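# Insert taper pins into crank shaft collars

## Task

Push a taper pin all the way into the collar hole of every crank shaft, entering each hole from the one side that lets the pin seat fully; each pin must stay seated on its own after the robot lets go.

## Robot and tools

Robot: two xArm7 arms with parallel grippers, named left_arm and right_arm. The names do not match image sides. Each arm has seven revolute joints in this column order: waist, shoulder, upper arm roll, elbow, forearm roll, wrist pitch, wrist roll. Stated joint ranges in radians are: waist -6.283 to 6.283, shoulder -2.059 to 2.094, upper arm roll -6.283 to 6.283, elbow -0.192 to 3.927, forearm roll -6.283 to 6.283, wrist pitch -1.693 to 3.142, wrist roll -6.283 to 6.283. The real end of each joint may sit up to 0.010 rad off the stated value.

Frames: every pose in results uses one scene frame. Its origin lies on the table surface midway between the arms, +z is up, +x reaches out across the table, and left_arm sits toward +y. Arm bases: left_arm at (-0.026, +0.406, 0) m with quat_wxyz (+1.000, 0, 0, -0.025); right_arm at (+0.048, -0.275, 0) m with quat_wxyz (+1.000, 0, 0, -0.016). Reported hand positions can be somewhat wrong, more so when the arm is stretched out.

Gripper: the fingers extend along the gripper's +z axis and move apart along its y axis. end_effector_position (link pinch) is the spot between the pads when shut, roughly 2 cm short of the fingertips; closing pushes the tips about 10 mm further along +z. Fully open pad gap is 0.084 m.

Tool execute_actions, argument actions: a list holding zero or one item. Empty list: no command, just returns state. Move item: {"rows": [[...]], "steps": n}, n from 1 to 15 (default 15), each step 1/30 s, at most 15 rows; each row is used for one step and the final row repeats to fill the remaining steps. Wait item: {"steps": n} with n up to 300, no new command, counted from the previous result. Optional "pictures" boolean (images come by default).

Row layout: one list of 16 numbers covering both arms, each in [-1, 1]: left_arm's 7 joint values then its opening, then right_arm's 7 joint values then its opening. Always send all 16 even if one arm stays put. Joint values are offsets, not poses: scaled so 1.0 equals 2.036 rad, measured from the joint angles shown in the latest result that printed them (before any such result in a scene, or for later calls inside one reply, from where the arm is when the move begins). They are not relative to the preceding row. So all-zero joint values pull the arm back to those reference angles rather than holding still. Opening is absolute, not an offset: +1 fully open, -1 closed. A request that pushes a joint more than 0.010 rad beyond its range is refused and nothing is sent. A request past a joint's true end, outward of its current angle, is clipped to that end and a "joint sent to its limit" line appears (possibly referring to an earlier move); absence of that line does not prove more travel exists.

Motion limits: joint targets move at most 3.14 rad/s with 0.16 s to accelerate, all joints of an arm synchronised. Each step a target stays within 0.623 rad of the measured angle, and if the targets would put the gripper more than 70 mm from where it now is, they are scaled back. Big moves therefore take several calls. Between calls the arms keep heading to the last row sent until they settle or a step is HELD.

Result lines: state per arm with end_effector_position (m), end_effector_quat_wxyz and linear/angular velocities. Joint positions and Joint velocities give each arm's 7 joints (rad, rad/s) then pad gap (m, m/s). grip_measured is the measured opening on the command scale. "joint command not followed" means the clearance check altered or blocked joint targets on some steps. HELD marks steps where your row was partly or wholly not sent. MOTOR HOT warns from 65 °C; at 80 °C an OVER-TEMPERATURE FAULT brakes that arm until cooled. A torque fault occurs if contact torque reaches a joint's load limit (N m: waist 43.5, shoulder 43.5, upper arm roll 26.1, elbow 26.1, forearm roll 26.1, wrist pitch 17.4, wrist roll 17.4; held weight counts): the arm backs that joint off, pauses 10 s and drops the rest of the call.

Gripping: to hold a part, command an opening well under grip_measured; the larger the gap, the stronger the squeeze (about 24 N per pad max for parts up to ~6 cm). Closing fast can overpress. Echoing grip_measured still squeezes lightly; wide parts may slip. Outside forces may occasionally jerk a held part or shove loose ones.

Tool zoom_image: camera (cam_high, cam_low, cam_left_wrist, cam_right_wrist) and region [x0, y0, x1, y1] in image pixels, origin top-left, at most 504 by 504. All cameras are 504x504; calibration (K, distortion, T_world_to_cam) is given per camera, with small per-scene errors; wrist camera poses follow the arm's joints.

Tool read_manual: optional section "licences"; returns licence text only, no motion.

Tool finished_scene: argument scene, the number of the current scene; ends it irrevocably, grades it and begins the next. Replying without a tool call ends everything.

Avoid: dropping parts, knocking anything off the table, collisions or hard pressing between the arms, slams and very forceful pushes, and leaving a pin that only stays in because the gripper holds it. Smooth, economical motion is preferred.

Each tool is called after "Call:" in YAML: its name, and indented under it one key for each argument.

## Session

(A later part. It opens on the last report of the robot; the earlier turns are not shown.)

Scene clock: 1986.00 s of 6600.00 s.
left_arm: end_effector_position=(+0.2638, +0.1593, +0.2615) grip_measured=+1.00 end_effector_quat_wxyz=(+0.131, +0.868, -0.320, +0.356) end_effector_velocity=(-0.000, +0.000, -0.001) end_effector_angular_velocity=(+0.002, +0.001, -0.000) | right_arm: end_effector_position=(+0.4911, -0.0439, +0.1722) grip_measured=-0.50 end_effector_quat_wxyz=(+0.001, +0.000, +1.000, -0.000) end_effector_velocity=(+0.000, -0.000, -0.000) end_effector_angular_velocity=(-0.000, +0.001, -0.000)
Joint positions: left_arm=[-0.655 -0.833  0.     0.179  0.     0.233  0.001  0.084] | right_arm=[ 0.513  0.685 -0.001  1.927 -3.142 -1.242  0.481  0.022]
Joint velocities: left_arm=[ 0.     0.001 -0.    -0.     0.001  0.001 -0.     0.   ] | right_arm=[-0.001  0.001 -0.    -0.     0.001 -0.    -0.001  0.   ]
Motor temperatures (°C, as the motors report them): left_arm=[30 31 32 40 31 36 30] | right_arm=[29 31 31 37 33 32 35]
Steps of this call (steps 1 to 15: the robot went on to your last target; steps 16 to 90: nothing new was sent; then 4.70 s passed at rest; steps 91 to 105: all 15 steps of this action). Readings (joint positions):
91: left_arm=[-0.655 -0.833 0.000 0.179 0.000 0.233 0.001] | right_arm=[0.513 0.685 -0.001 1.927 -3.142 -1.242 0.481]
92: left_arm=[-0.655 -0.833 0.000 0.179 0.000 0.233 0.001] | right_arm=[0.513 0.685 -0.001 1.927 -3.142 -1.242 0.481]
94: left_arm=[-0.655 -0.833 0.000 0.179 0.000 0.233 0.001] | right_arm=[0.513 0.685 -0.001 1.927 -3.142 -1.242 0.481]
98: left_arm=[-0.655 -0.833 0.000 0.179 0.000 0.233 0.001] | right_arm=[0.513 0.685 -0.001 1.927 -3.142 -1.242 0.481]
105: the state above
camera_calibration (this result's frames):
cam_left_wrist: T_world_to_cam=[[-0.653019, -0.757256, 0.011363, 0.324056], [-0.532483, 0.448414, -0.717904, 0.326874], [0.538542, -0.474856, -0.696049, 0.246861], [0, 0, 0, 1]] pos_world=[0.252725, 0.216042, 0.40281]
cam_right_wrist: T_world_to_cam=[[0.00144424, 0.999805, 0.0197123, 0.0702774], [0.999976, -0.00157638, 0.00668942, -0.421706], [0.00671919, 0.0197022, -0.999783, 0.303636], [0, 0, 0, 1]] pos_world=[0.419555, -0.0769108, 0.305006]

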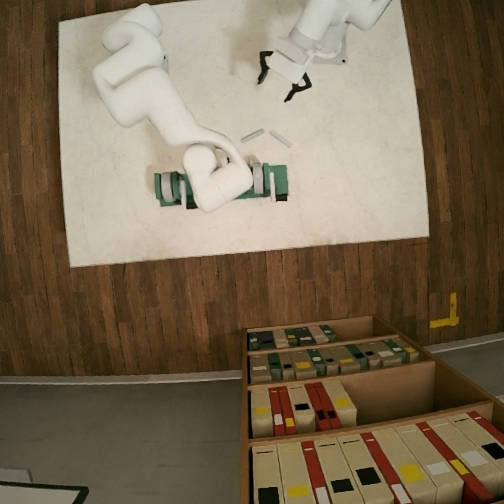

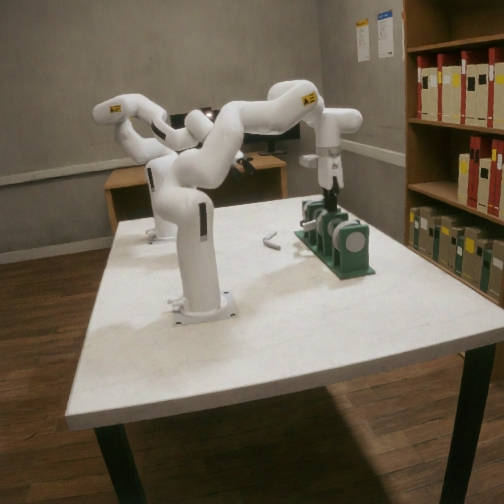

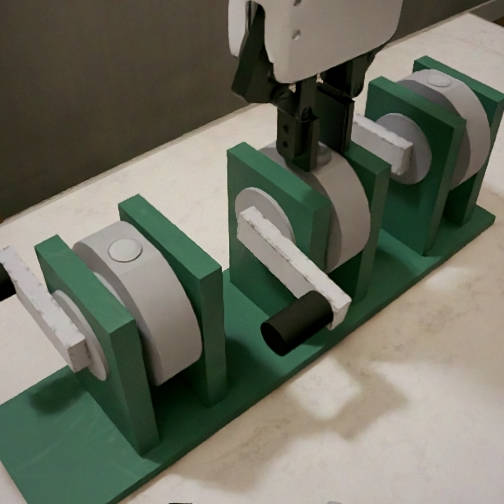

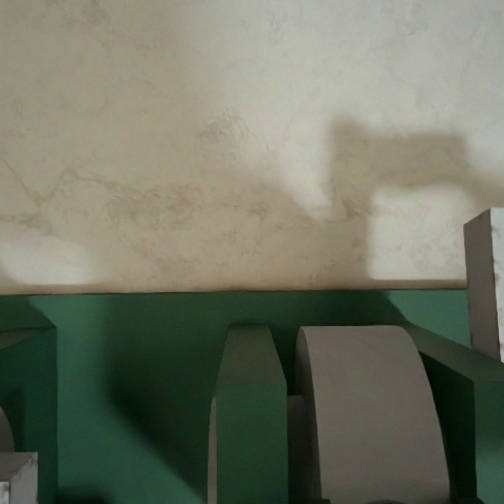

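Call:
execute_actions:
  actions:
    - {"steps":5}

Call:
zoom_image:
  camera: "cam_left_wrist"
  region: [230, 70, 400, 210]

Scene clock: 1992.20 s of 6600.00 s.
left_arm: end_effector_position=(+0.2638, +0.1593, +0.2615) grip_measured=+1.00 end_effector_quat_wxyz=(+0.131, +0.868, -0.320, +0.356) end_effector_velocity=(+0.000, -0.000, +0.000) end_effector_angular_velocity=(-0.000, +0.000, +0.000) | right_arm: end_effector_position=(+0.4911, -0.0437, +0.1721) grip_measured=-0.50 end_effector_quat_wxyz=(+0.001, -0.000, +1.000, -0.000) end_effector_velocity=(+0.000, +0.000, -0.000) end_effector_angular_velocity=(-0.000, -0.001, -0.000)
Joint positions: left_arm=[-0.655 -0.833  0.     0.179  0.     0.233  0.001  0.084] | right_arm=[ 0.513  0.685 -0.001  1.927 -3.142 -1.242  0.481  0.022]
Joint velocities: left_arm=[-0.  0.  0.  0. -0. -0. -0.  0.] | right_arm=[ 0.001  0.001 -0.001  0.001  0.     0.001  0.     0.   ]
Motor temperatures (°C, as the motors report them): left_arm=[30 31 32 40 31 36 30] | right_arm=[29 31 31 37 33 31 35]
Steps of this call (steps 1 to 15: the robot went on to your last target; steps 16 to 90: nothing new was sent; then 3.20 s passed at rest). Readings (joint positions):
1: left_arm=[-0.655 -0.833 0.000 0.179 0.000 0.233 0.001] | right_arm=[0.513 0.685 -0.001 1.927 -3.142 -1.242 0.481]
2: left_arm=[-0.655 -0.833 0.000 0.179 0.000 0.233 0.001] | right_arm=[0.513 0.685 -0.001 1.927 -3.142 -1.242 0.481]
4: left_arm=[-0.655 -0.833 0.000 0.179 0.000 0.233 0.001] | right_arm=[0.513 0.685 -0.001 1.927 -3.142 -1.242 0.481]
8: left_arm=[-0.655 -0.833 0.000 0.179 0.000 0.233 0.001] | right_arm=[0.513 0.685 -0.001 1.927 -3.142 -1.242 0.481]
90: the state above
All arms were judged still, so your last target was given up. Only a new action makes them travel on or press farther. Fingers that are still opening or closing keep moving.
camera_calibration (this result's frames):
cam_left_wrist: T_world_to_cam=[[-0.653019, -0.757256, 0.0113628, 0.324056], [-0.532483, 0.448414, -0.717904, 0.326874], [0.538542, -0.474856, -0.696049, 0.246861], [0, 0, 0, 1]] pos_world=[0.252725, 0.216042, 0.40281]
cam_right_wrist: T_world_to_cam=[[0.00115772, 0.999801, 0.0199247, 0.0701945], [0.999978, -0.00128811, 0.00653298, -0.421583], [0.00655734, 0.0199167, -0.99978, 0.303605], [0, 0, 0, 1]] pos_world=[0.419501, -0.0767704, 0.304894]

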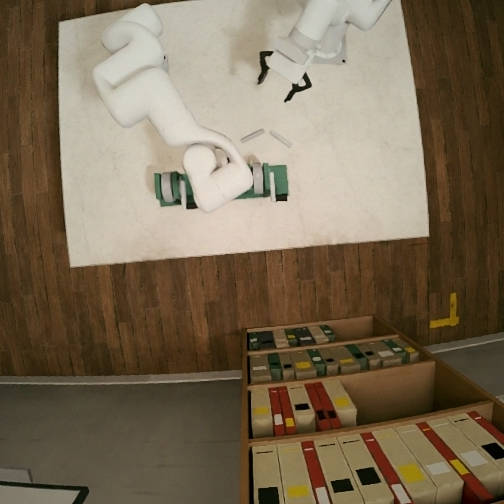

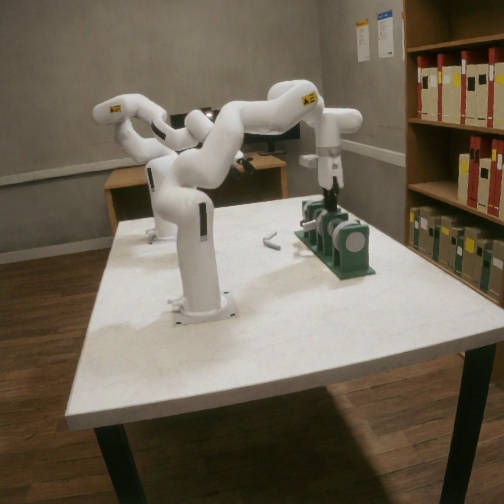

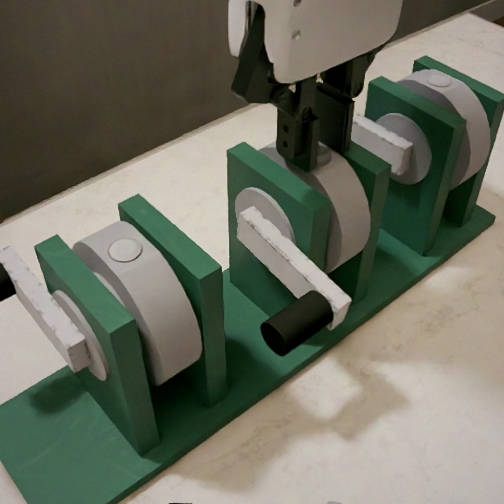

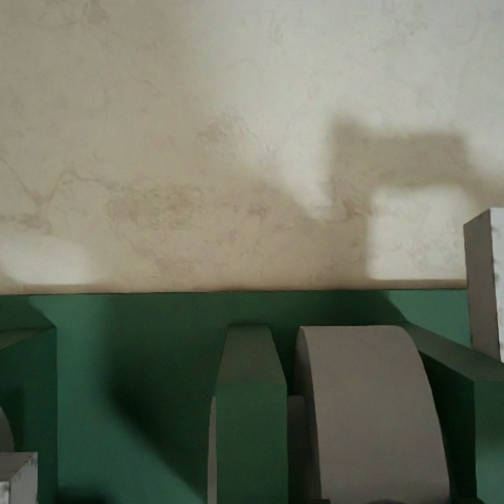

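Region (230, 70, 400, 210) of cam_left_wrist's 504x504 image, scaled by 2.965, with more detail than that image has; it fills the top 415 rows of this view, and the rest is white.

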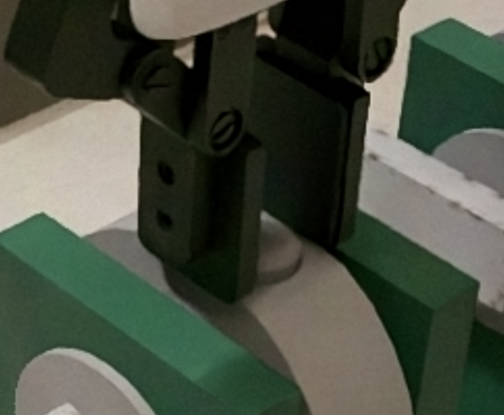

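Call:
execute_actions:
  actions: []

Scene clock: 2017.57 s of 6600.00 s.
left_arm: end_effector_position=(+0.2638, +0.1593, +0.2615) grip_measured=+1.00 end_effector_quat_wxyz=(+0.131, +0.868, -0.320, +0.356) end_effector_velocity=(+0.000, -0.000, +0.001) end_effector_angular_velocity=(-0.002, -0.002, +0.000) | right_arm: end_effector_position=(+0.4910, -0.0437, +0.1721) grip_measured=-0.50 end_effector_quat_wxyz=(+0.001, -0.000, +1.000, -0.000) end_effector_velocity=(-0.000, +0.000, +0.000) end_effector_angular_velocity=(+0.000, -0.001, +0.001)
Joint positions: left_arm=[-0.655 -0.833  0.     0.179  0.     0.233  0.001  0.084] | right_arm=[ 0.513  0.685 -0.001  1.927 -3.141 -1.242  0.481  0.022]
Joint velocities: left_arm=[ 0.    -0.    -0.     0.002 -0.    -0.001  0.     0.   ] | right_arm=[ 0.001 -0.001  0.    -0.    -0.    -0.    -0.    -0.   ]
Motor temperatures (°C, as the motors report them): left_arm=[30 31 32 40 31 36 30] | right_arm=[29 31 31 36 33 31 35]
Steps of this call (steps 1 to 90: nothing new was sent; then 22.37 s passed at rest). Readings (joint positions):
1: left_arm=[-0.655 -0.833 0.000 0.179 0.000 0.233 0.001] | right_arm=[0.513 0.685 -0.001 1.927 -3.142 -1.242 0.481]
2: left_arm=[-0.655 -0.833 0.000 0.179 0.000 0.233 0.001] | right_arm=[0.513 0.685 -0.001 1.927 -3.142 -1.242 0.481]
4: left_arm=[-0.655 -0.833 0.000 0.179 0.000 0.233 0.001] | right_arm=[0.513 0.685 -0.001 1.927 -3.142 -1.242 0.481]
8: left_arm=[-0.655 -0.833 0.000 0.179 0.000 0.233 0.001] | right_arm=[0.513 0.685 -0.001 1.927 -3.142 -1.242 0.481]
90: the state above
camera_calibration (this result's frames):
cam_left_wrist: T_world_to_cam=[[-0.653019, -0.757256, 0.011363, 0.324056], [-0.532483, 0.448414, -0.717904, 0.326874], [0.538542, -0.474856, -0.696049, 0.246861], [0, 0, 0, 1]] pos_world=[0.252725, 0.216042, 0.40281]
cam_right_wrist: T_world_to_cam=[[0.00112855, 0.999801, 0.0199385, 0.070189], [0.999978, -0.00125834, 0.0064981, -0.421562], [0.00652189, 0.0199308, -0.99978, 0.30361], [0, 0, 0, 1]] pos_world=[0.419493, -0.0767566, 0.304883]

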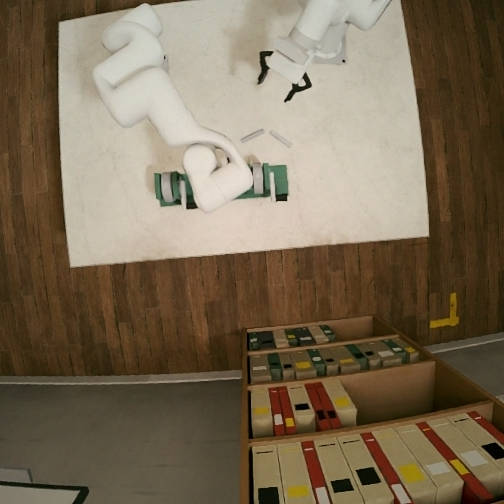

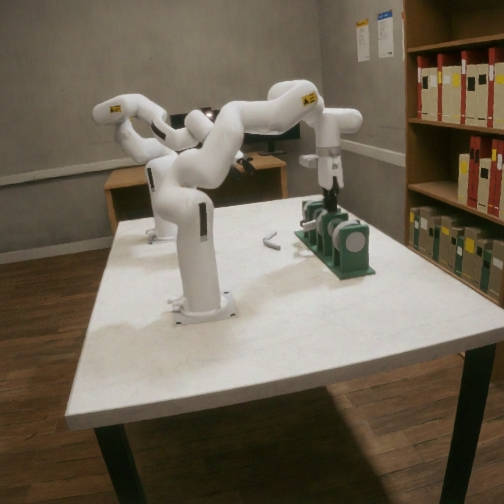

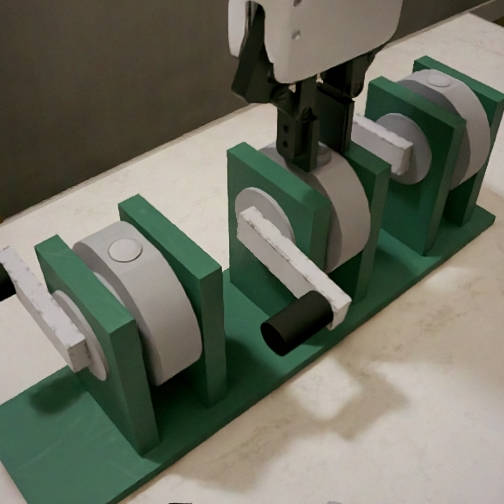

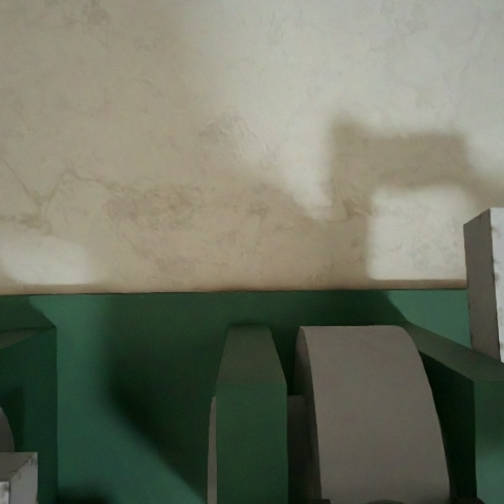

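Call:
execute_actions:
  actions:
    - {"rows":[[0,0,0,0,0,0,0,1, 0,-0.004,0,0.0327,0,-0.0367,0,-1]],"steps":15}

Call:
zoom_image:
  camera: "cam_left_wrist"
  region: [230, 70, 400, 210]

Scene clock: 2026.90 s of 6600.00 s.
left_arm: end_effector_position=(+0.2638, +0.1593, +0.2615) grip_measured=+1.00 end_effector_quat_wxyz=(+0.131, +0.868, -0.320, +0.356) end_effector_velocity=(-0.000, -0.000, +0.000) end_effector_angular_velocity=(+0.000, +0.000, +0.000) | right_arm: end_effector_position=(+0.4909, -0.0435, +0.1989) grip_measured=-1.00 end_effector_quat_wxyz=(-0.000, -0.000, +1.000, -0.000) end_effector_velocity=(+0.002, -0.001, +0.008) end_effector_angular_velocity=(+0.003, -0.010, -0.002)
Joint positions: left_arm=[-0.655 -0.833  0.     0.179  0.     0.233  0.001  0.084] | right_arm=[ 0.513  0.678 -0.001  1.992 -3.141 -1.315  0.481  0.   ]
Joint velocities: left_arm=[-0.     0.     0.     0.     0.     0.001 -0.001 -0.   ] | right_arm=[-0.001 -0.009 -0.002  0.011 -0.001 -0.01   0.     0.   ]
Motor temperatures (°C, as the motors report them): left_arm=[30 31 32 40 31 36 30] | right_arm=[29 31 31 36 33 31 35]
Steps of this call (steps 1 to 90: nothing new was sent; then 5.83 s passed at rest; steps 91 to 105: all 15 steps of this action). Readings (joint positions):
91: left_arm=[-0.655 -0.833 0.000 0.179 0.000 0.233 0.001] | right_arm=[0.513 0.685 -0.001 1.928 -3.141 -1.242 0.481]
92: left_arm=[-0.655 -0.833 0.000 0.179 0.000 0.233 0.001] | right_arm=[0.513 0.686 -0.001 1.932 -3.141 -1.247 0.481]
94: left_arm=[-0.655 -0.833 0.000 0.179 0.000 0.233 0.001] | right_arm=[0.514 0.689 0.001 1.955 -3.140 -1.276 0.481]
98: left_arm=[-0.655 -0.833 0.000 0.179 0.000 0.233 0.001] | right_arm=[0.514 0.680 0.000 1.986 -3.141 -1.307 0.481]
105: the state above
camera_calibration (this result's frames):
cam_left_wrist: T_world_to_cam=[[-0.653019, -0.757256, 0.011363, 0.324056], [-0.532483, 0.448414, -0.717904, 0.326874], [0.538542, -0.474856, -0.696049, 0.246861], [0, 0, 0, 1]] pos_world=[0.252725, 0.216042, 0.40281]
cam_right_wrist: T_world_to_cam=[[0.000825592, 0.999813, 0.0193204, 0.0697162], [0.999989, -0.000916338, 0.00468849, -0.421244], [0.00470532, 0.0193163, -0.999802, 0.331227], [0, 0, 0, 1]] pos_world=[0.419624, -0.0764873, 0.331789]

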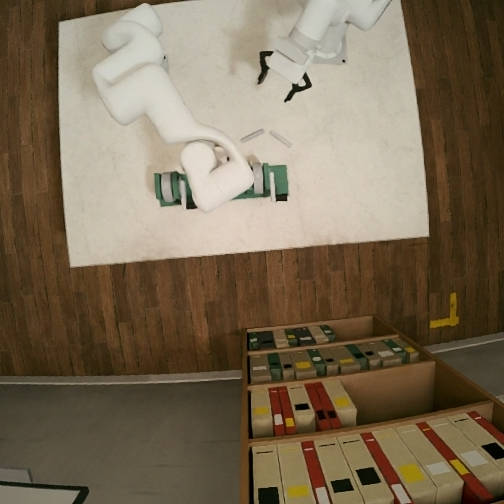

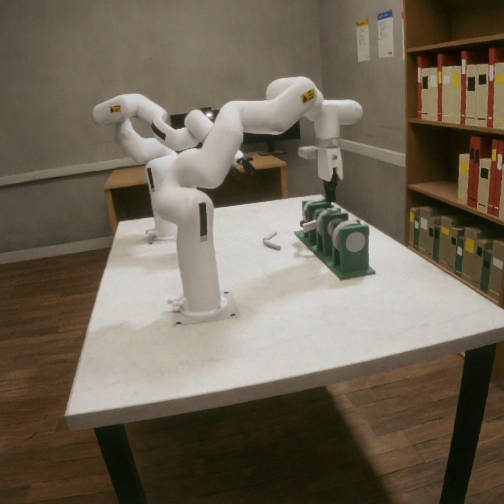

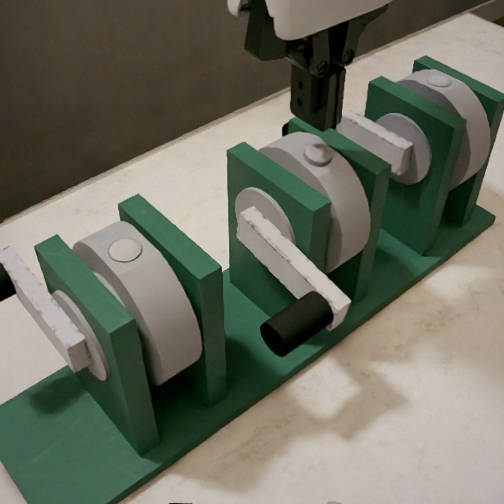

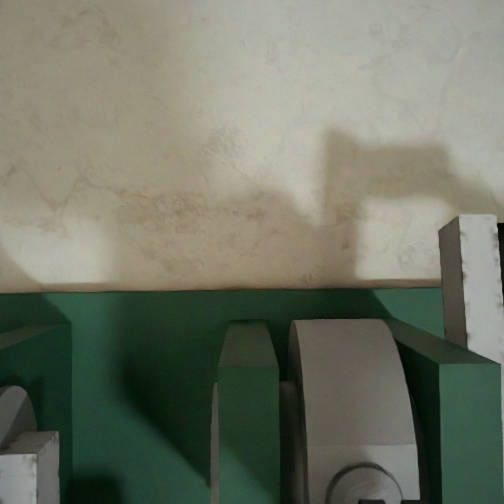

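Region (230, 70, 400, 210) of cam_left_wrist's 504x504 image, scaled by 2.965, with more detail than that image has; it fills the top 415 rows of this view, and the rest is white.

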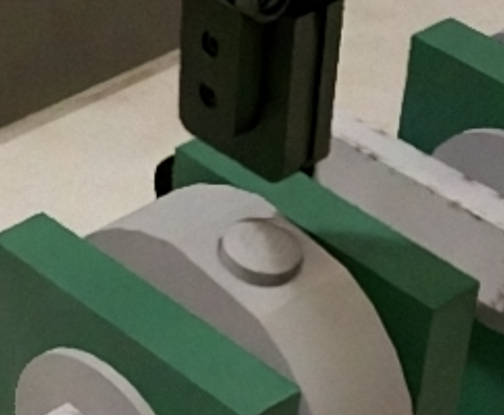

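Call:
execute_actions:
  actions:
    - {"rows":[[0,0,0,0,0,0,0,1, 0.0931,-0.0399,0,-0.0767,0,0.0372,-0.678,0.1]],"steps":15}
  pictures: false

Call:
execute_actions:
  actions:
    - {"steps":25}

Scene clock: 2139.97 s of 6600.00 s.
left_arm: end_effector_position=(+0.2638, +0.1593, +0.2615) grip_measured=+1.00 end_effector_quat_wxyz=(+0.131, +0.868, -0.320, +0.356) end_effector_velocity=(-0.000, +0.000, -0.000) end_effector_angular_velocity=(-0.000, +0.000, +0.000) | right_arm: end_effector_position=(+0.4295, +0.0210, +0.1910) grip_measured=+0.09 end_effector_quat_wxyz=(-0.000, -0.568, +0.823, +0.000) end_effector_velocity=(-0.034, +0.021, -0.008) end_effector_angular_velocity=(-0.016, -0.012, +2.875)
Joint positions: left_arm=[-0.655 -0.833  0.     0.179  0.     0.233  0.001  0.084] | right_arm=[ 0.691  0.602 -0.     1.847 -3.141 -1.245 -0.547  0.048]
Joint velocities: left_arm=[ 0.     0.    -0.    -0.    -0.    -0.    -0.001  0.   ] | right_arm=[ 0.105 -0.053 -0.026 -0.107 -0.006  0.053 -2.791 -0.   ]
Motor temperatures (°C, as the motors report them): left_arm=[30 31 32 41 31 36 30] | right_arm=[29 32 31 39 33 31 35]
Steps of this call (steps 1 to 15: the robot went on to your last target; steps 16 to 90: nothing new was sent; then 109.57 s passed at rest; steps 91 to 105: all 15 steps of this action). Readings (joint positions):
91: left_arm=[-0.655 -0.833 0.000 0.179 0.000 0.233 0.001] | right_arm=[0.513 0.677 -0.001 1.994 -3.141 -1.316 0.480]
92: left_arm=[-0.655 -0.833 0.000 0.179 0.000 0.233 0.001] | right_arm=[0.515 0.676 -0.002 1.992 -3.142 -1.315 0.473]
94: left_arm=[-0.655 -0.833 0.000 0.179 0.000 0.233 0.001] | right_arm=[0.528 0.670 -0.004 1.980 -3.142 -1.309 0.423]
98: left_arm=[-0.655 -0.833 0.000 0.179 0.000 0.233 0.001] | right_arm=[0.607 0.637 -0.001 1.916 -3.141 -1.278 0.139]
105: the state above

Scene clock: 2140.80 s of 6600.00 s.
left_arm: end_effector_position=(+0.2638, +0.1593, +0.2615) grip_measured=+1.00 end_effector_quat_wxyz=(+0.131, +0.868, -0.320, +0.356) end_effector_velocity=(+0.000, -0.000, +0.001) end_effector_angular_velocity=(-0.002, -0.000, +0.001) | right_arm: end_effector_position=(+0.4252, +0.0244, +0.1902) grip_measured=+0.09 end_effector_quat_wxyz=(+0.000, +0.707, -0.707, +0.000) end_effector_velocity=(-0.001, -0.000, -0.001) end_effector_angular_velocity=(-0.002, +0.002, -0.001)
Joint positions: left_arm=[-0.655 -0.833  0.     0.179  0.     0.233  0.001  0.084] | right_arm=[ 0.703  0.597 -0.001  1.836 -3.141 -1.239 -0.899  0.048]
Joint velocities: left_arm=[ 0.     0.     0.     0.001  0.    -0.    -0.002  0.   ] | right_arm=[ 0.     0.    -0.    -0.002  0.    -0.     0.    -0.   ]
Motor temperatures (°C, as the motors report them): left_arm=[30 31 32 41 31 36 30] | right_arm=[29 32 31 39 33 31 35]
Steps of this call (steps 1 to 25: the robot went on to your last target). Readings (joint positions):
1: left_arm=[-0.655 -0.833 0.000 0.179 0.000 0.233 0.001] | right_arm=[0.694 0.601 -0.001 1.844 -3.141 -1.243 -0.636]
2: left_arm=[-0.655 -0.833 0.000 0.179 0.000 0.233 0.001] | right_arm=[0.696 0.600 -0.001 1.842 -3.141 -1.242 -0.711]
4: left_arm=[-0.655 -0.833 0.000 0.179 0.000 0.233 0.001] | right_arm=[0.699 0.598 -0.002 1.839 -3.141 -1.241 -0.811]
8: left_arm=[-0.655 -0.833 0.000 0.179 0.000 0.233 0.001] | right_arm=[0.702 0.597 -0.001 1.837 -3.141 -1.240 -0.880]
25: the state above
camera_calibration (this result's frames):
cam_left_wrist: T_world_to_cam=[[-0.653019, -0.757256, 0.0113629, 0.324056], [-0.532483, 0.448414, -0.717904, 0.326874], [0.538542, -0.474856, -0.696049, 0.246861], [0, 0, 0, 1]] pos_world=[0.252725, 0.216042, 0.40281]
cam_right_wrist: T_world_to_cam=[[-0.999797, 0.00208834, 0.0200496, 0.451687], [0.00219239, 0.999984, 0.00516908, 0.0443806], [-0.0200385, 0.00521198, -0.999786, 0.332378], [0, 0, 0, 1]] pos_world=[0.458158, -0.0470555, 0.323021]

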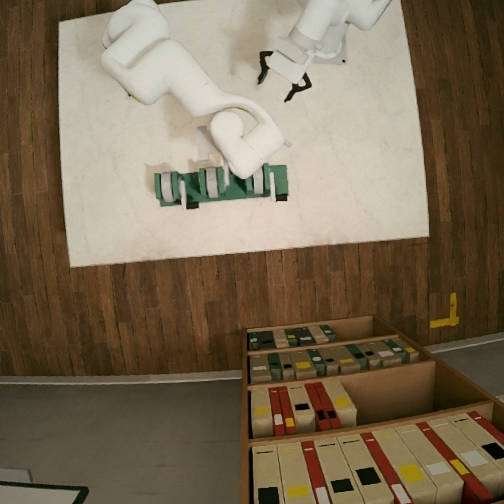

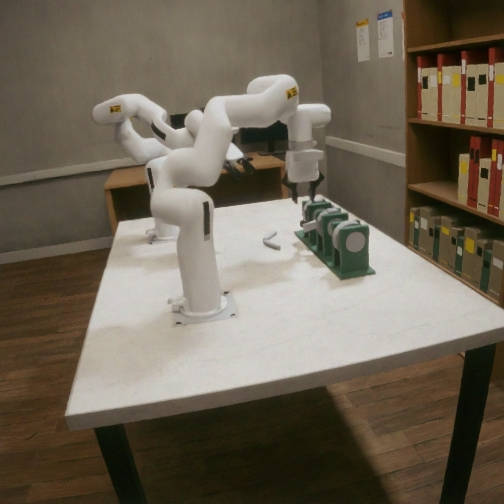

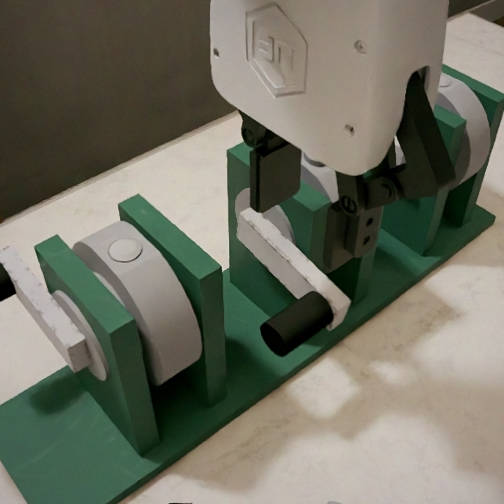

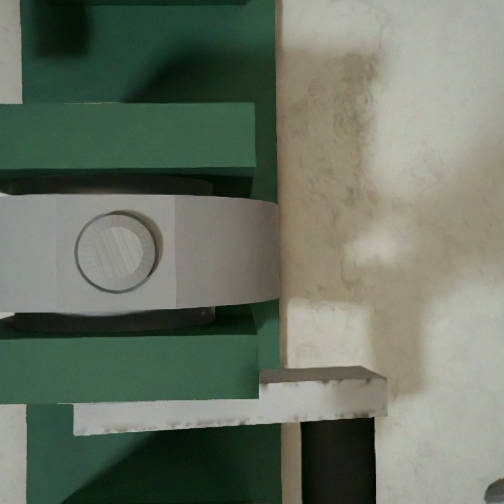

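Call:
execute_actions:
  actions:
    - {"rows":[[0,0,0,0,0,0,0,1, 0.0006,0.0216,0,-0.0314,0,0.053,0.0003,0.1],[0,0,0,0,0,0,0,1, 0.0006,0.0216,0,-0.0314,0,0.053,0.0003,0.1],[0,0,0,0,0,0,0,1, 0.0006,0.0216,0,-0.0314,0,0.053,0.0003,0.1],[0,0,0,0,0,0,0,1, 0.0006,0.0216,0,-0.0314,0,0.053,0.0003,0.1],[0,0,0,0,0,0,0,1, 0.0006,0.0216,0,-0.0314,0,0.053,0.0003,0.1],[0,0,0,0,0,0,0,1, 0.0006,0.0216,0,-0.0314,0,0.053,0.0003,0.1],[0,0,0,0,0,0,0,1, 0.0011,0.0432,0,-0.0628,0,0.106,0.0007,0.1]],"steps":15}

Scene clock: 2164.00 s of 6600.00 s.
left_arm: end_effector_position=(+0.2638, +0.1593, +0.2615) grip_measured=+1.00 end_effector_quat_wxyz=(+0.131, +0.868, -0.320, +0.356) end_effector_velocity=(-0.000, +0.000, -0.000) end_effector_angular_velocity=(+0.000, +0.001, +0.000) | right_arm: end_effector_position=(+0.4249, +0.0256, +0.0991) grip_measured=+0.09 end_effector_quat_wxyz=(+0.003, +0.707, -0.707, -0.000) end_effector_velocity=(+0.016, +0.012, -0.012) end_effector_angular_velocity=(+0.052, -0.068, -0.003)
Joint positions: left_arm=[-0.655 -0.833  0.     0.179  0.     0.233  0.001  0.084] | right_arm=[ 0.705  0.684 -0.001  1.711 -3.141 -1.033 -0.898  0.048]
Joint velocities: left_arm=[-0.     0.001  0.     0.    -0.     0.001 -0.     0.   ] | right_arm=[ 0.    -0.    -0.001 -0.018 -0.001  0.103  0.002  0.   ]
Motor temperatures (°C, as the motors report them): left_arm=[30 31 32 41 31 36 30] | right_arm=[29 32 31 39 33 31 35]
Steps of this call (steps 1 to 15: the robot went on to your last target; steps 16 to 90: nothing new was sent; then 19.70 s passed at rest; steps 91 to 105: all 15 steps of this action). Readings (joint positions):
91: left_arm=[-0.655 -0.833 0.000 0.179 0.000 0.233 0.001] | right_arm=[0.703 0.597 -0.001 1.836 -3.141 -1.239 -0.899]
92: left_arm=[-0.655 -0.833 0.000 0.179 0.000 0.233 0.001] | right_arm=[0.703 0.598 -0.001 1.833 -3.141 -1.233 -0.899]
94: left_arm=[-0.655 -0.833 0.000 0.179 0.000 0.233 0.001] | right_arm=[0.703 0.611 -0.001 1.813 -3.141 -1.193 -0.899]
98: left_arm=[-0.655 -0.833 0.000 0.179 0.000 0.233 0.001] | right_arm=[0.704 0.642 -0.001 1.772 -3.141 -1.137 -0.899]
105: the state above
camera_calibration (this result's frames):
cam_left_wrist: T_world_to_cam=[[-0.653019, -0.757256, 0.0113629, 0.324056], [-0.532483, 0.448414, -0.717904, 0.326874], [0.538542, -0.474856, -0.696049, 0.246861], [0, 0, 0, 1]] pos_world=[0.252725, 0.216042, 0.40281]
cam_right_wrist: T_world_to_cam=[[-0.999708, 0.00123714, 0.0241532, 0.452855], [0.0012839, 0.999997, 0.00192047, 0.0443401], [-0.0241507, 0.00195092, -0.999706, 0.243187], [0, 0, 0, 1]] pos_world=[0.458538, -0.0453746, 0.232092]

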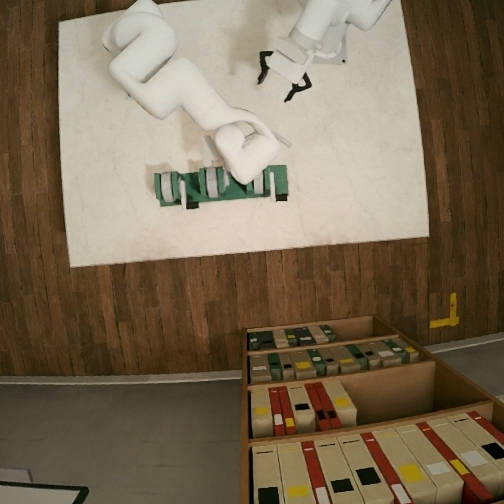

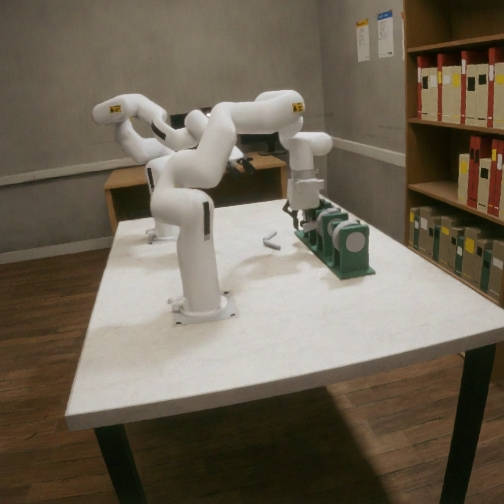

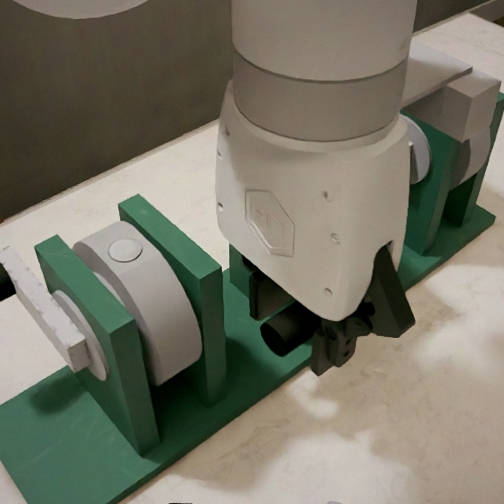

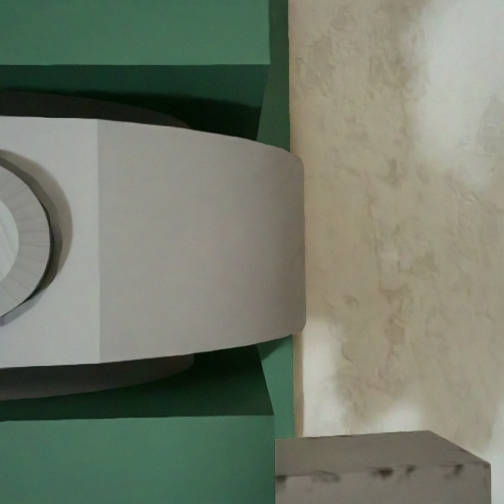

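Call:
execute_actions:
  actions:
    - {"rows":[[0,0,0,0,0,0,0,1, 0,0,0,-0.0015,0,0.005,0,-0.2],[0,0,0,0,0,0,0,1, 0,0,0,-0.0015,0,0.005,0,-0.2],[0,0,0,0,0,0,0,1, 0,0,0,-0.0015,0,0.005,0,-0.2],[0,0,0,0,0,0,0,1, 0,0,0,-0.0015,0,0.005,0,-0.4],[0,0,0,0,0,0,0,1, 0,0,0,-0.0015,0,0.005,0,-0.4],[0,0,0,0,0,0,0,1, 0,0,0,-0.0015,0,0.005,0,-0.4],[0,0,0,0,0,0,0,1, 0,0,0,-0.0015,0,0.005,0,-0.55],[0,0,0,0,0,0,0,1, 0,0,0,-0.0015,0,0.005,0,-0.55],[0,0,0,0,0,0,0,1, 0,0,0,-0.0015,0,0.005,0,-0.7]],"steps":15}

Scene clock: 2172.70 s of 6600.00 s.
left_arm: end_effector_position=(+0.2638, +0.1593, +0.2615) grip_measured=+1.00 end_effector_quat_wxyz=(+0.131, +0.868, -0.320, +0.356) end_effector_velocity=(+0.000, -0.000, +0.000) end_effector_angular_velocity=(+0.000, -0.001, -0.001) | right_arm: end_effector_position=(+0.4259, +0.0265, +0.0975) grip_measured=-0.47 end_effector_quat_wxyz=(-0.001, +0.707, -0.707, +0.000) end_effector_velocity=(-0.001, +0.001, -0.000) end_effector_angular_velocity=(+0.000, +0.001, +0.001)
Joint positions: left_arm=[-0.655 -0.833  0.     0.179  0.     0.233  0.001  0.084] | right_arm=[ 0.705  0.684 -0.001  1.708 -3.141 -1.023 -0.898  0.024]
Joint velocities: left_arm=[-0.    -0.001 -0.     0.     0.     0.     0.001  0.   ] | right_arm=[ 0.001  0.001  0.001  0.001  0.    -0.001  0.001  0.   ]
Motor temperatures (°C, as the motors report them): left_arm=[30 31 32 41 31 36 30] | right_arm=[29 32 31 39 33 31 35]
Steps of this call (steps 1 to 15: the robot went on to your last target; steps 16 to 90: nothing new was sent; then 5.20 s passed at rest; steps 91 to 105: all 15 steps of this action). Readings (joint positions):
91: left_arm=[-0.655 -0.833 0.000 0.179 0.000 0.233 0.001] | right_arm=[0.705 0.685 -0.001 1.708 -3.141 -1.024 -0.898]
92: left_arm=[-0.655 -0.833 0.000 0.179 0.000 0.233 0.001] | right_arm=[0.705 0.685 -0.001 1.708 -3.141 -1.023 -0.898]
94: left_arm=[-0.655 -0.833 0.000 0.179 0.000 0.233 0.001] | right_arm=[0.705 0.684 -0.001 1.708 -3.141 -1.023 -0.898]
98: left_arm=[-0.655 -0.833 0.000 0.179 0.000 0.233 0.001] | right_arm=[0.705 0.684 -0.001 1.708 -3.141 -1.023 -0.898]
105: the state above
camera_calibration (this result's frames):
cam_left_wrist: T_world_to_cam=[[-0.653019, -0.757256, 0.0113629, 0.324056], [-0.532483, 0.448414, -0.717904, 0.326874], [0.538542, -0.474856, -0.696049, 0.246861], [0, 0, 0, 1]] pos_world=[0.252725, 0.216042, 0.40281]
cam_right_wrist: T_world_to_cam=[[-0.999817, 0.00094446, 0.0191197, 0.454361], [0.00106185, 0.999981, 0.00613062, 0.0431243], [-0.0191135, 0.0061498, -0.999798, 0.23937], [0, 0, 0, 1]] pos_world=[0.458807, -0.0450247, 0.23037]

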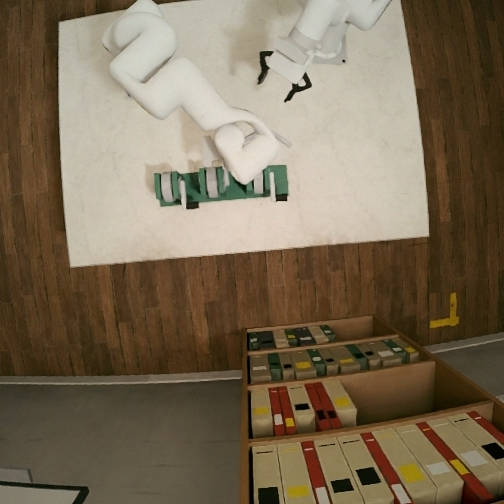

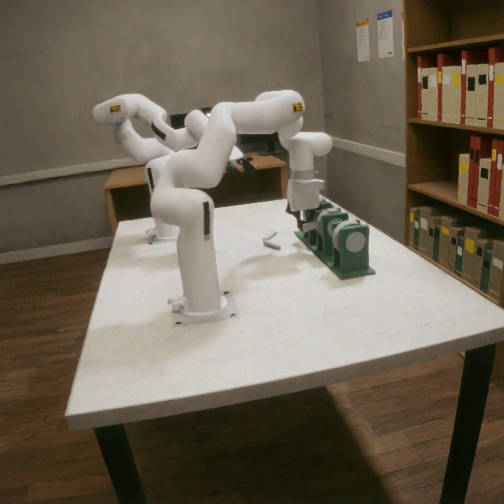

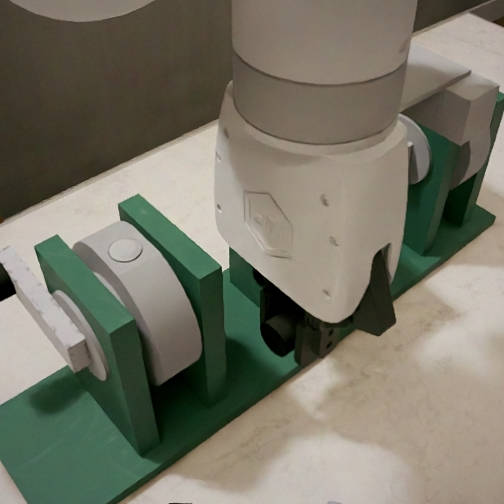

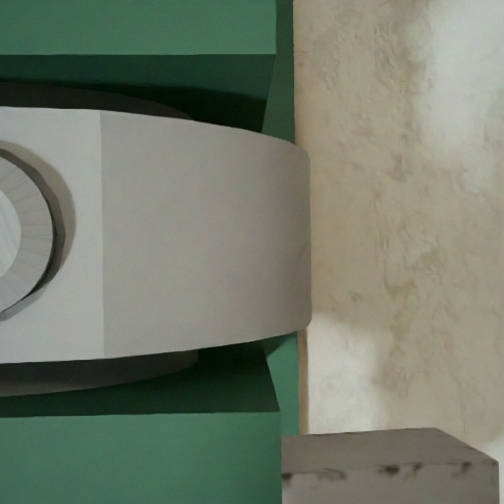

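Call:
execute_actions:
  actions:
    - {"rows":[[0,0,0,0,0,0,0,1, -0.0018,-0.0055,0,0.0173,0,-0.0228,-0.0018,-0.7],[0,0,0,0,0,0,0,1, -0.0018,-0.0055,0,0.0173,0,-0.0228,-0.0018,-0.7],[0,0,0,0,0,0,0,1, -0.0018,-0.0055,0,0.0173,0,-0.0228,-0.0018,-0.7],[0,0,0,0,0,0,0,1, -0.0037,-0.0109,0,0.0346,0,-0.0455,-0.0037,-0.7],[0,0,0,0,0,0,0,1, -0.0037,-0.0109,0,0.0346,0,-0.0455,-0.0037,-0.7],[0,0,0,0,0,0,0,1, -0.0037,-0.0109,0,0.0346,0,-0.0455,-0.0037,-0.7],[0,0,0,0,0,0,0,1, -0.0037,-0.0109,0,0.0346,0,-0.0455,-0.0037,-0.7],[0,0,0,0,0,0,0,1, -0.0104,0.0028,0,0.0763,0,-0.0735,-0.0104,-0.7],[0,0,0,0,0,0,0,1, -0.0104,0.0028,0,0.0763,0,-0.0735,-0.0104,-0.7],[0,0,0,0,0,0,0,1, -0.0104,0.0028,0,0.0763,0,-0.0735,-0.0104,-0.7],[0,0,0,0,0,0,0,1, -0.0104,0.0028,0,0.0763,0,-0.0735,-0.0104,-0.7],[0,0,0,0,0,0,0,1, -0.0171,0.0165,0,0.1179,0,-0.1014,-0.0171,-0.7]],"steps":15}

Scene clock: 2189.57 s of 6600.00 s.
left_arm: end_effector_position=(+0.2638, +0.1593, +0.2615) grip_measured=+1.00 end_effector_quat_wxyz=(+0.131, +0.868, -0.320, +0.356) end_effector_velocity=(-0.000, +0.000, -0.001) end_effector_angular_velocity=(+0.000, +0.000, +0.000) | right_arm: end_effector_position=(+0.4472, +0.0264, +0.1545) grip_measured=-0.47 end_effector_quat_wxyz=(+0.000, +0.707, -0.707, +0.000) end_effector_velocity=(+0.124, -0.004, +0.125) end_effector_angular_velocity=(+0.056, -0.127, -0.038)
Joint positions: left_arm=[-0.655 -0.833  0.     0.179  0.     0.233  0.001  0.084] | right_arm=[ 0.679  0.698 -0.001  1.899 -3.142 -1.201 -0.925  0.024]
Joint velocities: left_arm=[-0.    -0.001  0.    -0.002  0.    -0.002 -0.001  0.   ] | right_arm=[-0.122  0.19  -0.029  0.705 -0.014 -0.38  -0.102 -0.   ]
Motor temperatures (°C, as the motors report them): left_arm=[30 31 32 41 31 36 30] | right_arm=[29 33 31 39 33 31 35]
Steps of this call (steps 1 to 15: the robot went on to your last target; steps 16 to 90: nothing new was sent; then 13.37 s passed at rest; steps 91 to 105: all 15 steps of this action). Readings (joint positions):
91: left_arm=[-0.655 -0.833 0.000 0.179 0.000 0.233 0.001] | right_arm=[0.705 0.684 -0.001 1.709 -3.141 -1.023 -0.898]
92: left_arm=[-0.655 -0.833 0.000 0.179 0.000 0.233 0.001] | right_arm=[0.705 0.684 -0.000 1.712 -3.141 -1.028 -0.899]
94: left_arm=[-0.655 -0.833 0.000 0.179 0.000 0.233 0.001] | right_arm=[0.704 0.680 0.001 1.727 -3.140 -1.052 -0.900]
98: left_arm=[-0.655 -0.833 0.000 0.179 0.000 0.233 0.001] | right_arm=[0.700 0.665 0.001 1.765 -3.140 -1.106 -0.904]
105: the state above
camera_calibration (this result's frames):
cam_left_wrist: T_world_to_cam=[[-0.653019, -0.757256, 0.0113631, 0.324056], [-0.532484, 0.448414, -0.717904, 0.326874], [0.538542, -0.474856, -0.696049, 0.246861], [0, 0, 0, 1]] pos_world=[0.252725, 0.216042, 0.40281]
cam_right_wrist: T_world_to_cam=[[-0.9998, 0.000719106, 0.0199846, 0.474457], [0.000813594, 0.999989, 0.00472033, 0.0432009], [-0.0199809, 0.00473565, -0.999789, 0.297179], [0, 0, 0, 1]] pos_world=[0.480265, -0.0449489, 0.28743]

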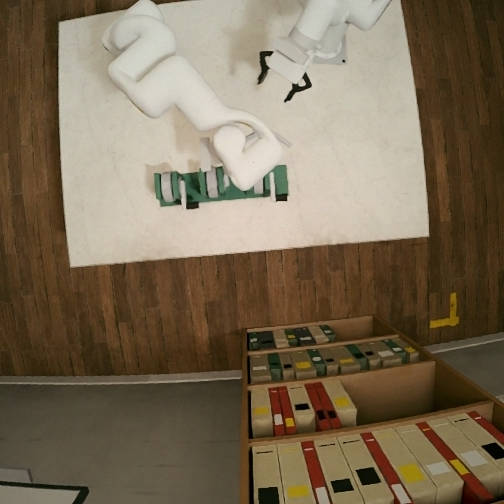

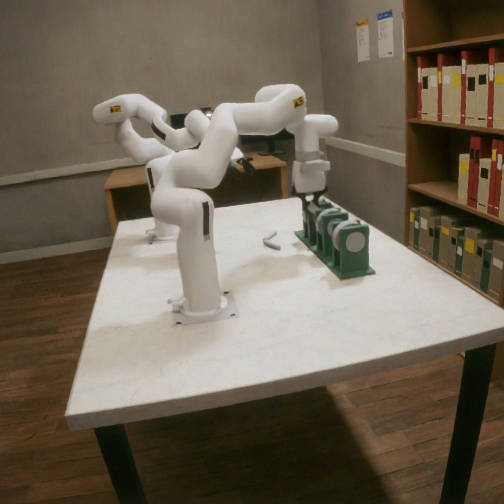

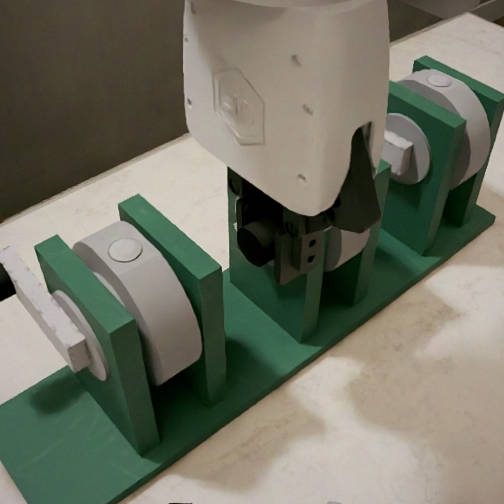

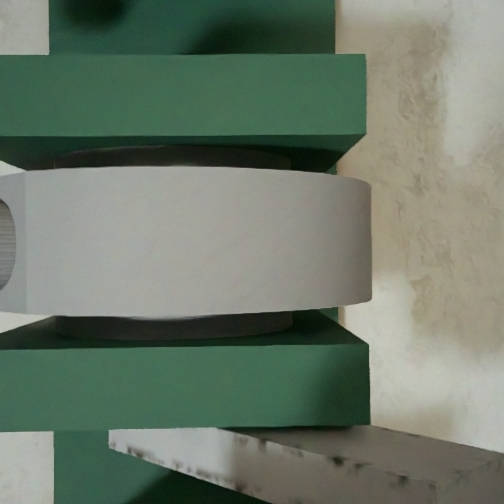

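Call:
execute_actions:
  actions:
    - {"rows":[[0,0,0,0,0,0,0,1, -0.0042,0.0101,0,0.0242,0,-0.0141,-0.0036,-0.7],[0,0,0,0,0,0,0,1, -0.0067,0.0185,0,0.0415,0,-0.023,-0.0061,-0.7],[0,0,0,0,0,0,0,1, -0.0092,0.027,0,0.0587,0,-0.0318,-0.0086,-0.7],[0,0,0,0,0,0,0,1, -0.0092,0.027,0,0.0587,0,-0.0318,-0.0086,-0.7],[0,0,0,0,0,0,0,1, -0.0117,0.0354,0,0.076,0,-0.0406,-0.0111,-0.7],[0,0,0,0,0,0,0,1, -0.0142,0.0438,0,0.0932,0,-0.0494,-0.0136,-0.7],[0,0,0,0,0,0,0,1, -0.0142,0.0438,0,0.0932,0,-0.0494,-0.0136,-0.7],[0,0,0,0,0,0,0,1, -0.017,0.0571,0,0.1173,0,-0.0602,-0.0163,-0.7],[0,0,0,0,0,0,0,1, -0.0197,0.0704,0,0.1414,0,-0.071,-0.0191,-0.7],[0,0,0,0,0,0,0,1, -0.0197,0.0704,0,0.1414,0,-0.071,-0.0191,-0.7],[0,0,0,0,0,0,0,1, -0.0224,0.0837,0,0.1655,0,-0.0818,-0.0219,-0.7],[0,0,0,0,0,0,0,1, -0.0251,0.097,0,0.1895,0,-0.0925,-0.0246,-0.7]],"steps":15}
  pictures: false

Call:
execute_actions:
  actions:
    - {"steps":10}

Scene clock: 2228.20 s of 6600.00 s.
left_arm: end_effector_position=(+0.2638, +0.1593, +0.2615) grip_measured=+1.00 end_effector_quat_wxyz=(+0.131, +0.868, -0.320, +0.356) end_effector_velocity=(+0.000, -0.000, +0.000) end_effector_angular_velocity=(+0.000, +0.000, -0.000) | right_arm: end_effector_position=(+0.4898, +0.0261, +0.1722) grip_measured=-0.47 end_effector_quat_wxyz=(-0.002, +0.706, -0.708, +0.002) end_effector_velocity=(+0.058, -0.000, +0.005) end_effector_angular_velocity=(+0.014, -0.009, -0.004)
Joint positions: left_arm=[-0.655 -0.833  0.     0.179  0.     0.233  0.001  0.084] | right_arm=[ 0.632  0.87  -0.002  2.242 -3.142 -1.366 -0.97   0.024]
Joint velocities: left_arm=[-0.     0.001 -0.     0.001 -0.001  0.001  0.001  0.   ] | right_arm=[-0.067  0.31   0.003  0.554  0.005 -0.228 -0.061 -0.   ]
Motor temperatures (°C, as the motors report them): left_arm=[30 31 32 41 31 36 30] | right_arm=[29 32 31 38 33 31 35]
Steps of this call (steps 1 to 30: the robot went on to your last target; steps 31 to 90: nothing new was sent; then 35.13 s passed at rest; steps 91 to 105: all 15 steps of this action). Readings (joint positions):
91: left_arm=[-0.655 -0.833 0.000 0.179 0.000 0.233 0.001] | right_arm=[0.670 0.718 -0.001 1.948 -3.141 -1.230 -0.933]
92: left_arm=[-0.655 -0.833 0.000 0.179 0.000 0.233 0.001] | right_arm=[0.670 0.718 -0.001 1.949 -3.141 -1.230 -0.933]
94: left_arm=[-0.655 -0.833 0.000 0.179 0.000 0.233 0.001] | right_arm=[0.668 0.729 0.000 1.967 -3.141 -1.243 -0.935]
98: left_arm=[-0.655 -0.833 0.000 0.179 0.000 0.233 0.001] | right_arm=[0.656 0.767 -0.001 2.047 -3.141 -1.282 -0.946]
105: the state above

Scene clock: 2228.53 s of 6600.00 s.
left_arm: end_effector_position=(+0.2638, +0.1593, +0.2615) grip_measured=+1.00 end_effector_quat_wxyz=(+0.131, +0.868, -0.320, +0.356) end_effector_velocity=(+0.000, -0.000, +0.001) end_effector_angular_velocity=(-0.001, -0.002, -0.001) | right_arm: end_effector_position=(+0.4924, +0.0261, +0.1723) grip_measured=-0.47 end_effector_quat_wxyz=(-0.000, +0.707, -0.707, +0.001) end_effector_velocity=(-0.000, -0.000, -0.000) end_effector_angular_velocity=(-0.001, +0.005, +0.001)
Joint positions: left_arm=[-0.655 -0.833  0.     0.179  0.     0.233  0.001  0.084] | right_arm=[ 0.628  0.894 -0.001  2.283 -3.142 -1.388 -0.974  0.024]
Joint velocities: left_arm=[-0.    -0.001  0.     0.001  0.    -0.     0.001 -0.   ] | right_arm=[-0.001  0.007  0.002  0.011  0.001 -0.009 -0.001 -0.   ]
Motor temperatures (°C, as the motors report them): left_arm=[30 31 32 41 31 36 30] | right_arm=[29 32 31 38 33 31 35]
Steps of this call (steps 1 to 10: the robot went on to your last target). Readings (joint positions):
1: left_arm=[-0.655 -0.833 0.000 0.179 0.000 0.233 0.001] | right_arm=[0.630 0.878 -0.002 2.257 -3.142 -1.373 -0.971]
2: left_arm=[-0.655 -0.833 0.000 0.179 0.000 0.233 0.001] | right_arm=[0.629 0.884 -0.002 2.266 -3.142 -1.377 -0.972]
4: left_arm=[-0.655 -0.833 0.000 0.179 0.000 0.233 0.001] | right_arm=[0.628 0.890 -0.002 2.276 -3.142 -1.383 -0.974]
8: left_arm=[-0.655 -0.833 0.000 0.179 0.000 0.233 0.001] | right_arm=[0.628 0.894 -0.001 2.282 -3.142 -1.388 -0.974]
10: the state above
camera_calibration (this result's frames):
cam_left_wrist: T_world_to_cam=[[-0.653019, -0.757256, 0.0113629, 0.324056], [-0.532483, 0.448414, -0.717904, 0.326874], [0.538542, -0.474856, -0.696049, 0.246861], [0, 0, 0, 1]] pos_world=[0.252725, 0.216042, 0.40281]
cam_right_wrist: T_world_to_cam=[[-0.99982, 0.00187428, 0.0188559, 0.519457], [0.00196832, 0.999986, 0.0049703, 0.042723], [-0.0188463, 0.00500652, -0.99981, 0.315255], [0, 0, 0, 1]] pos_world=[0.525221, -0.0452743, 0.305188]

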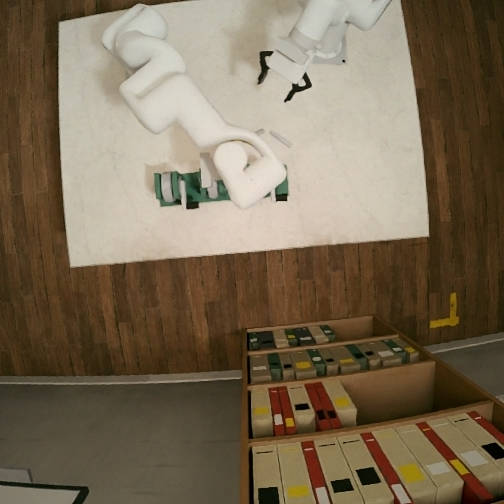

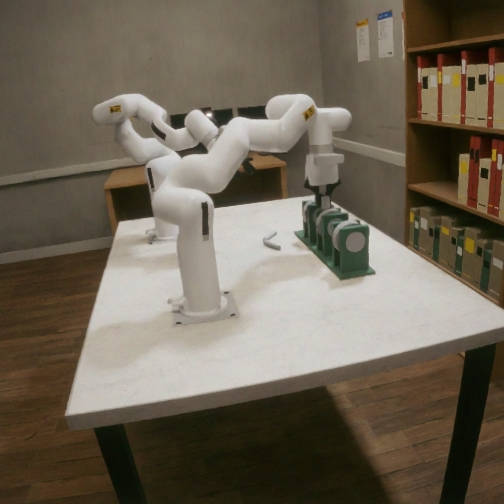

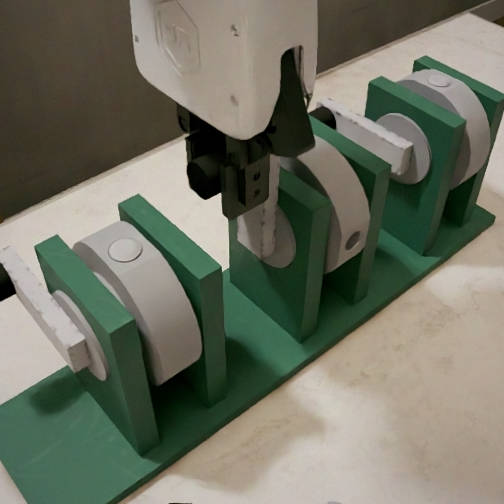

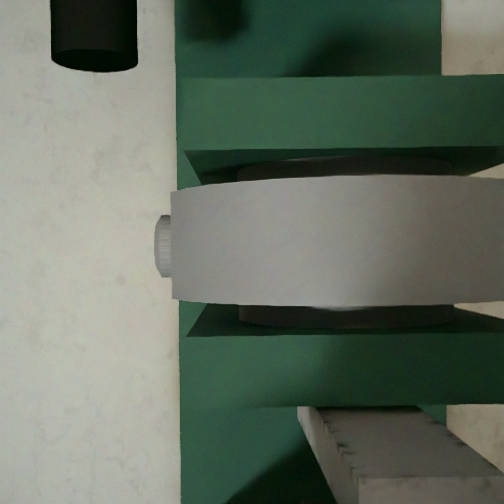

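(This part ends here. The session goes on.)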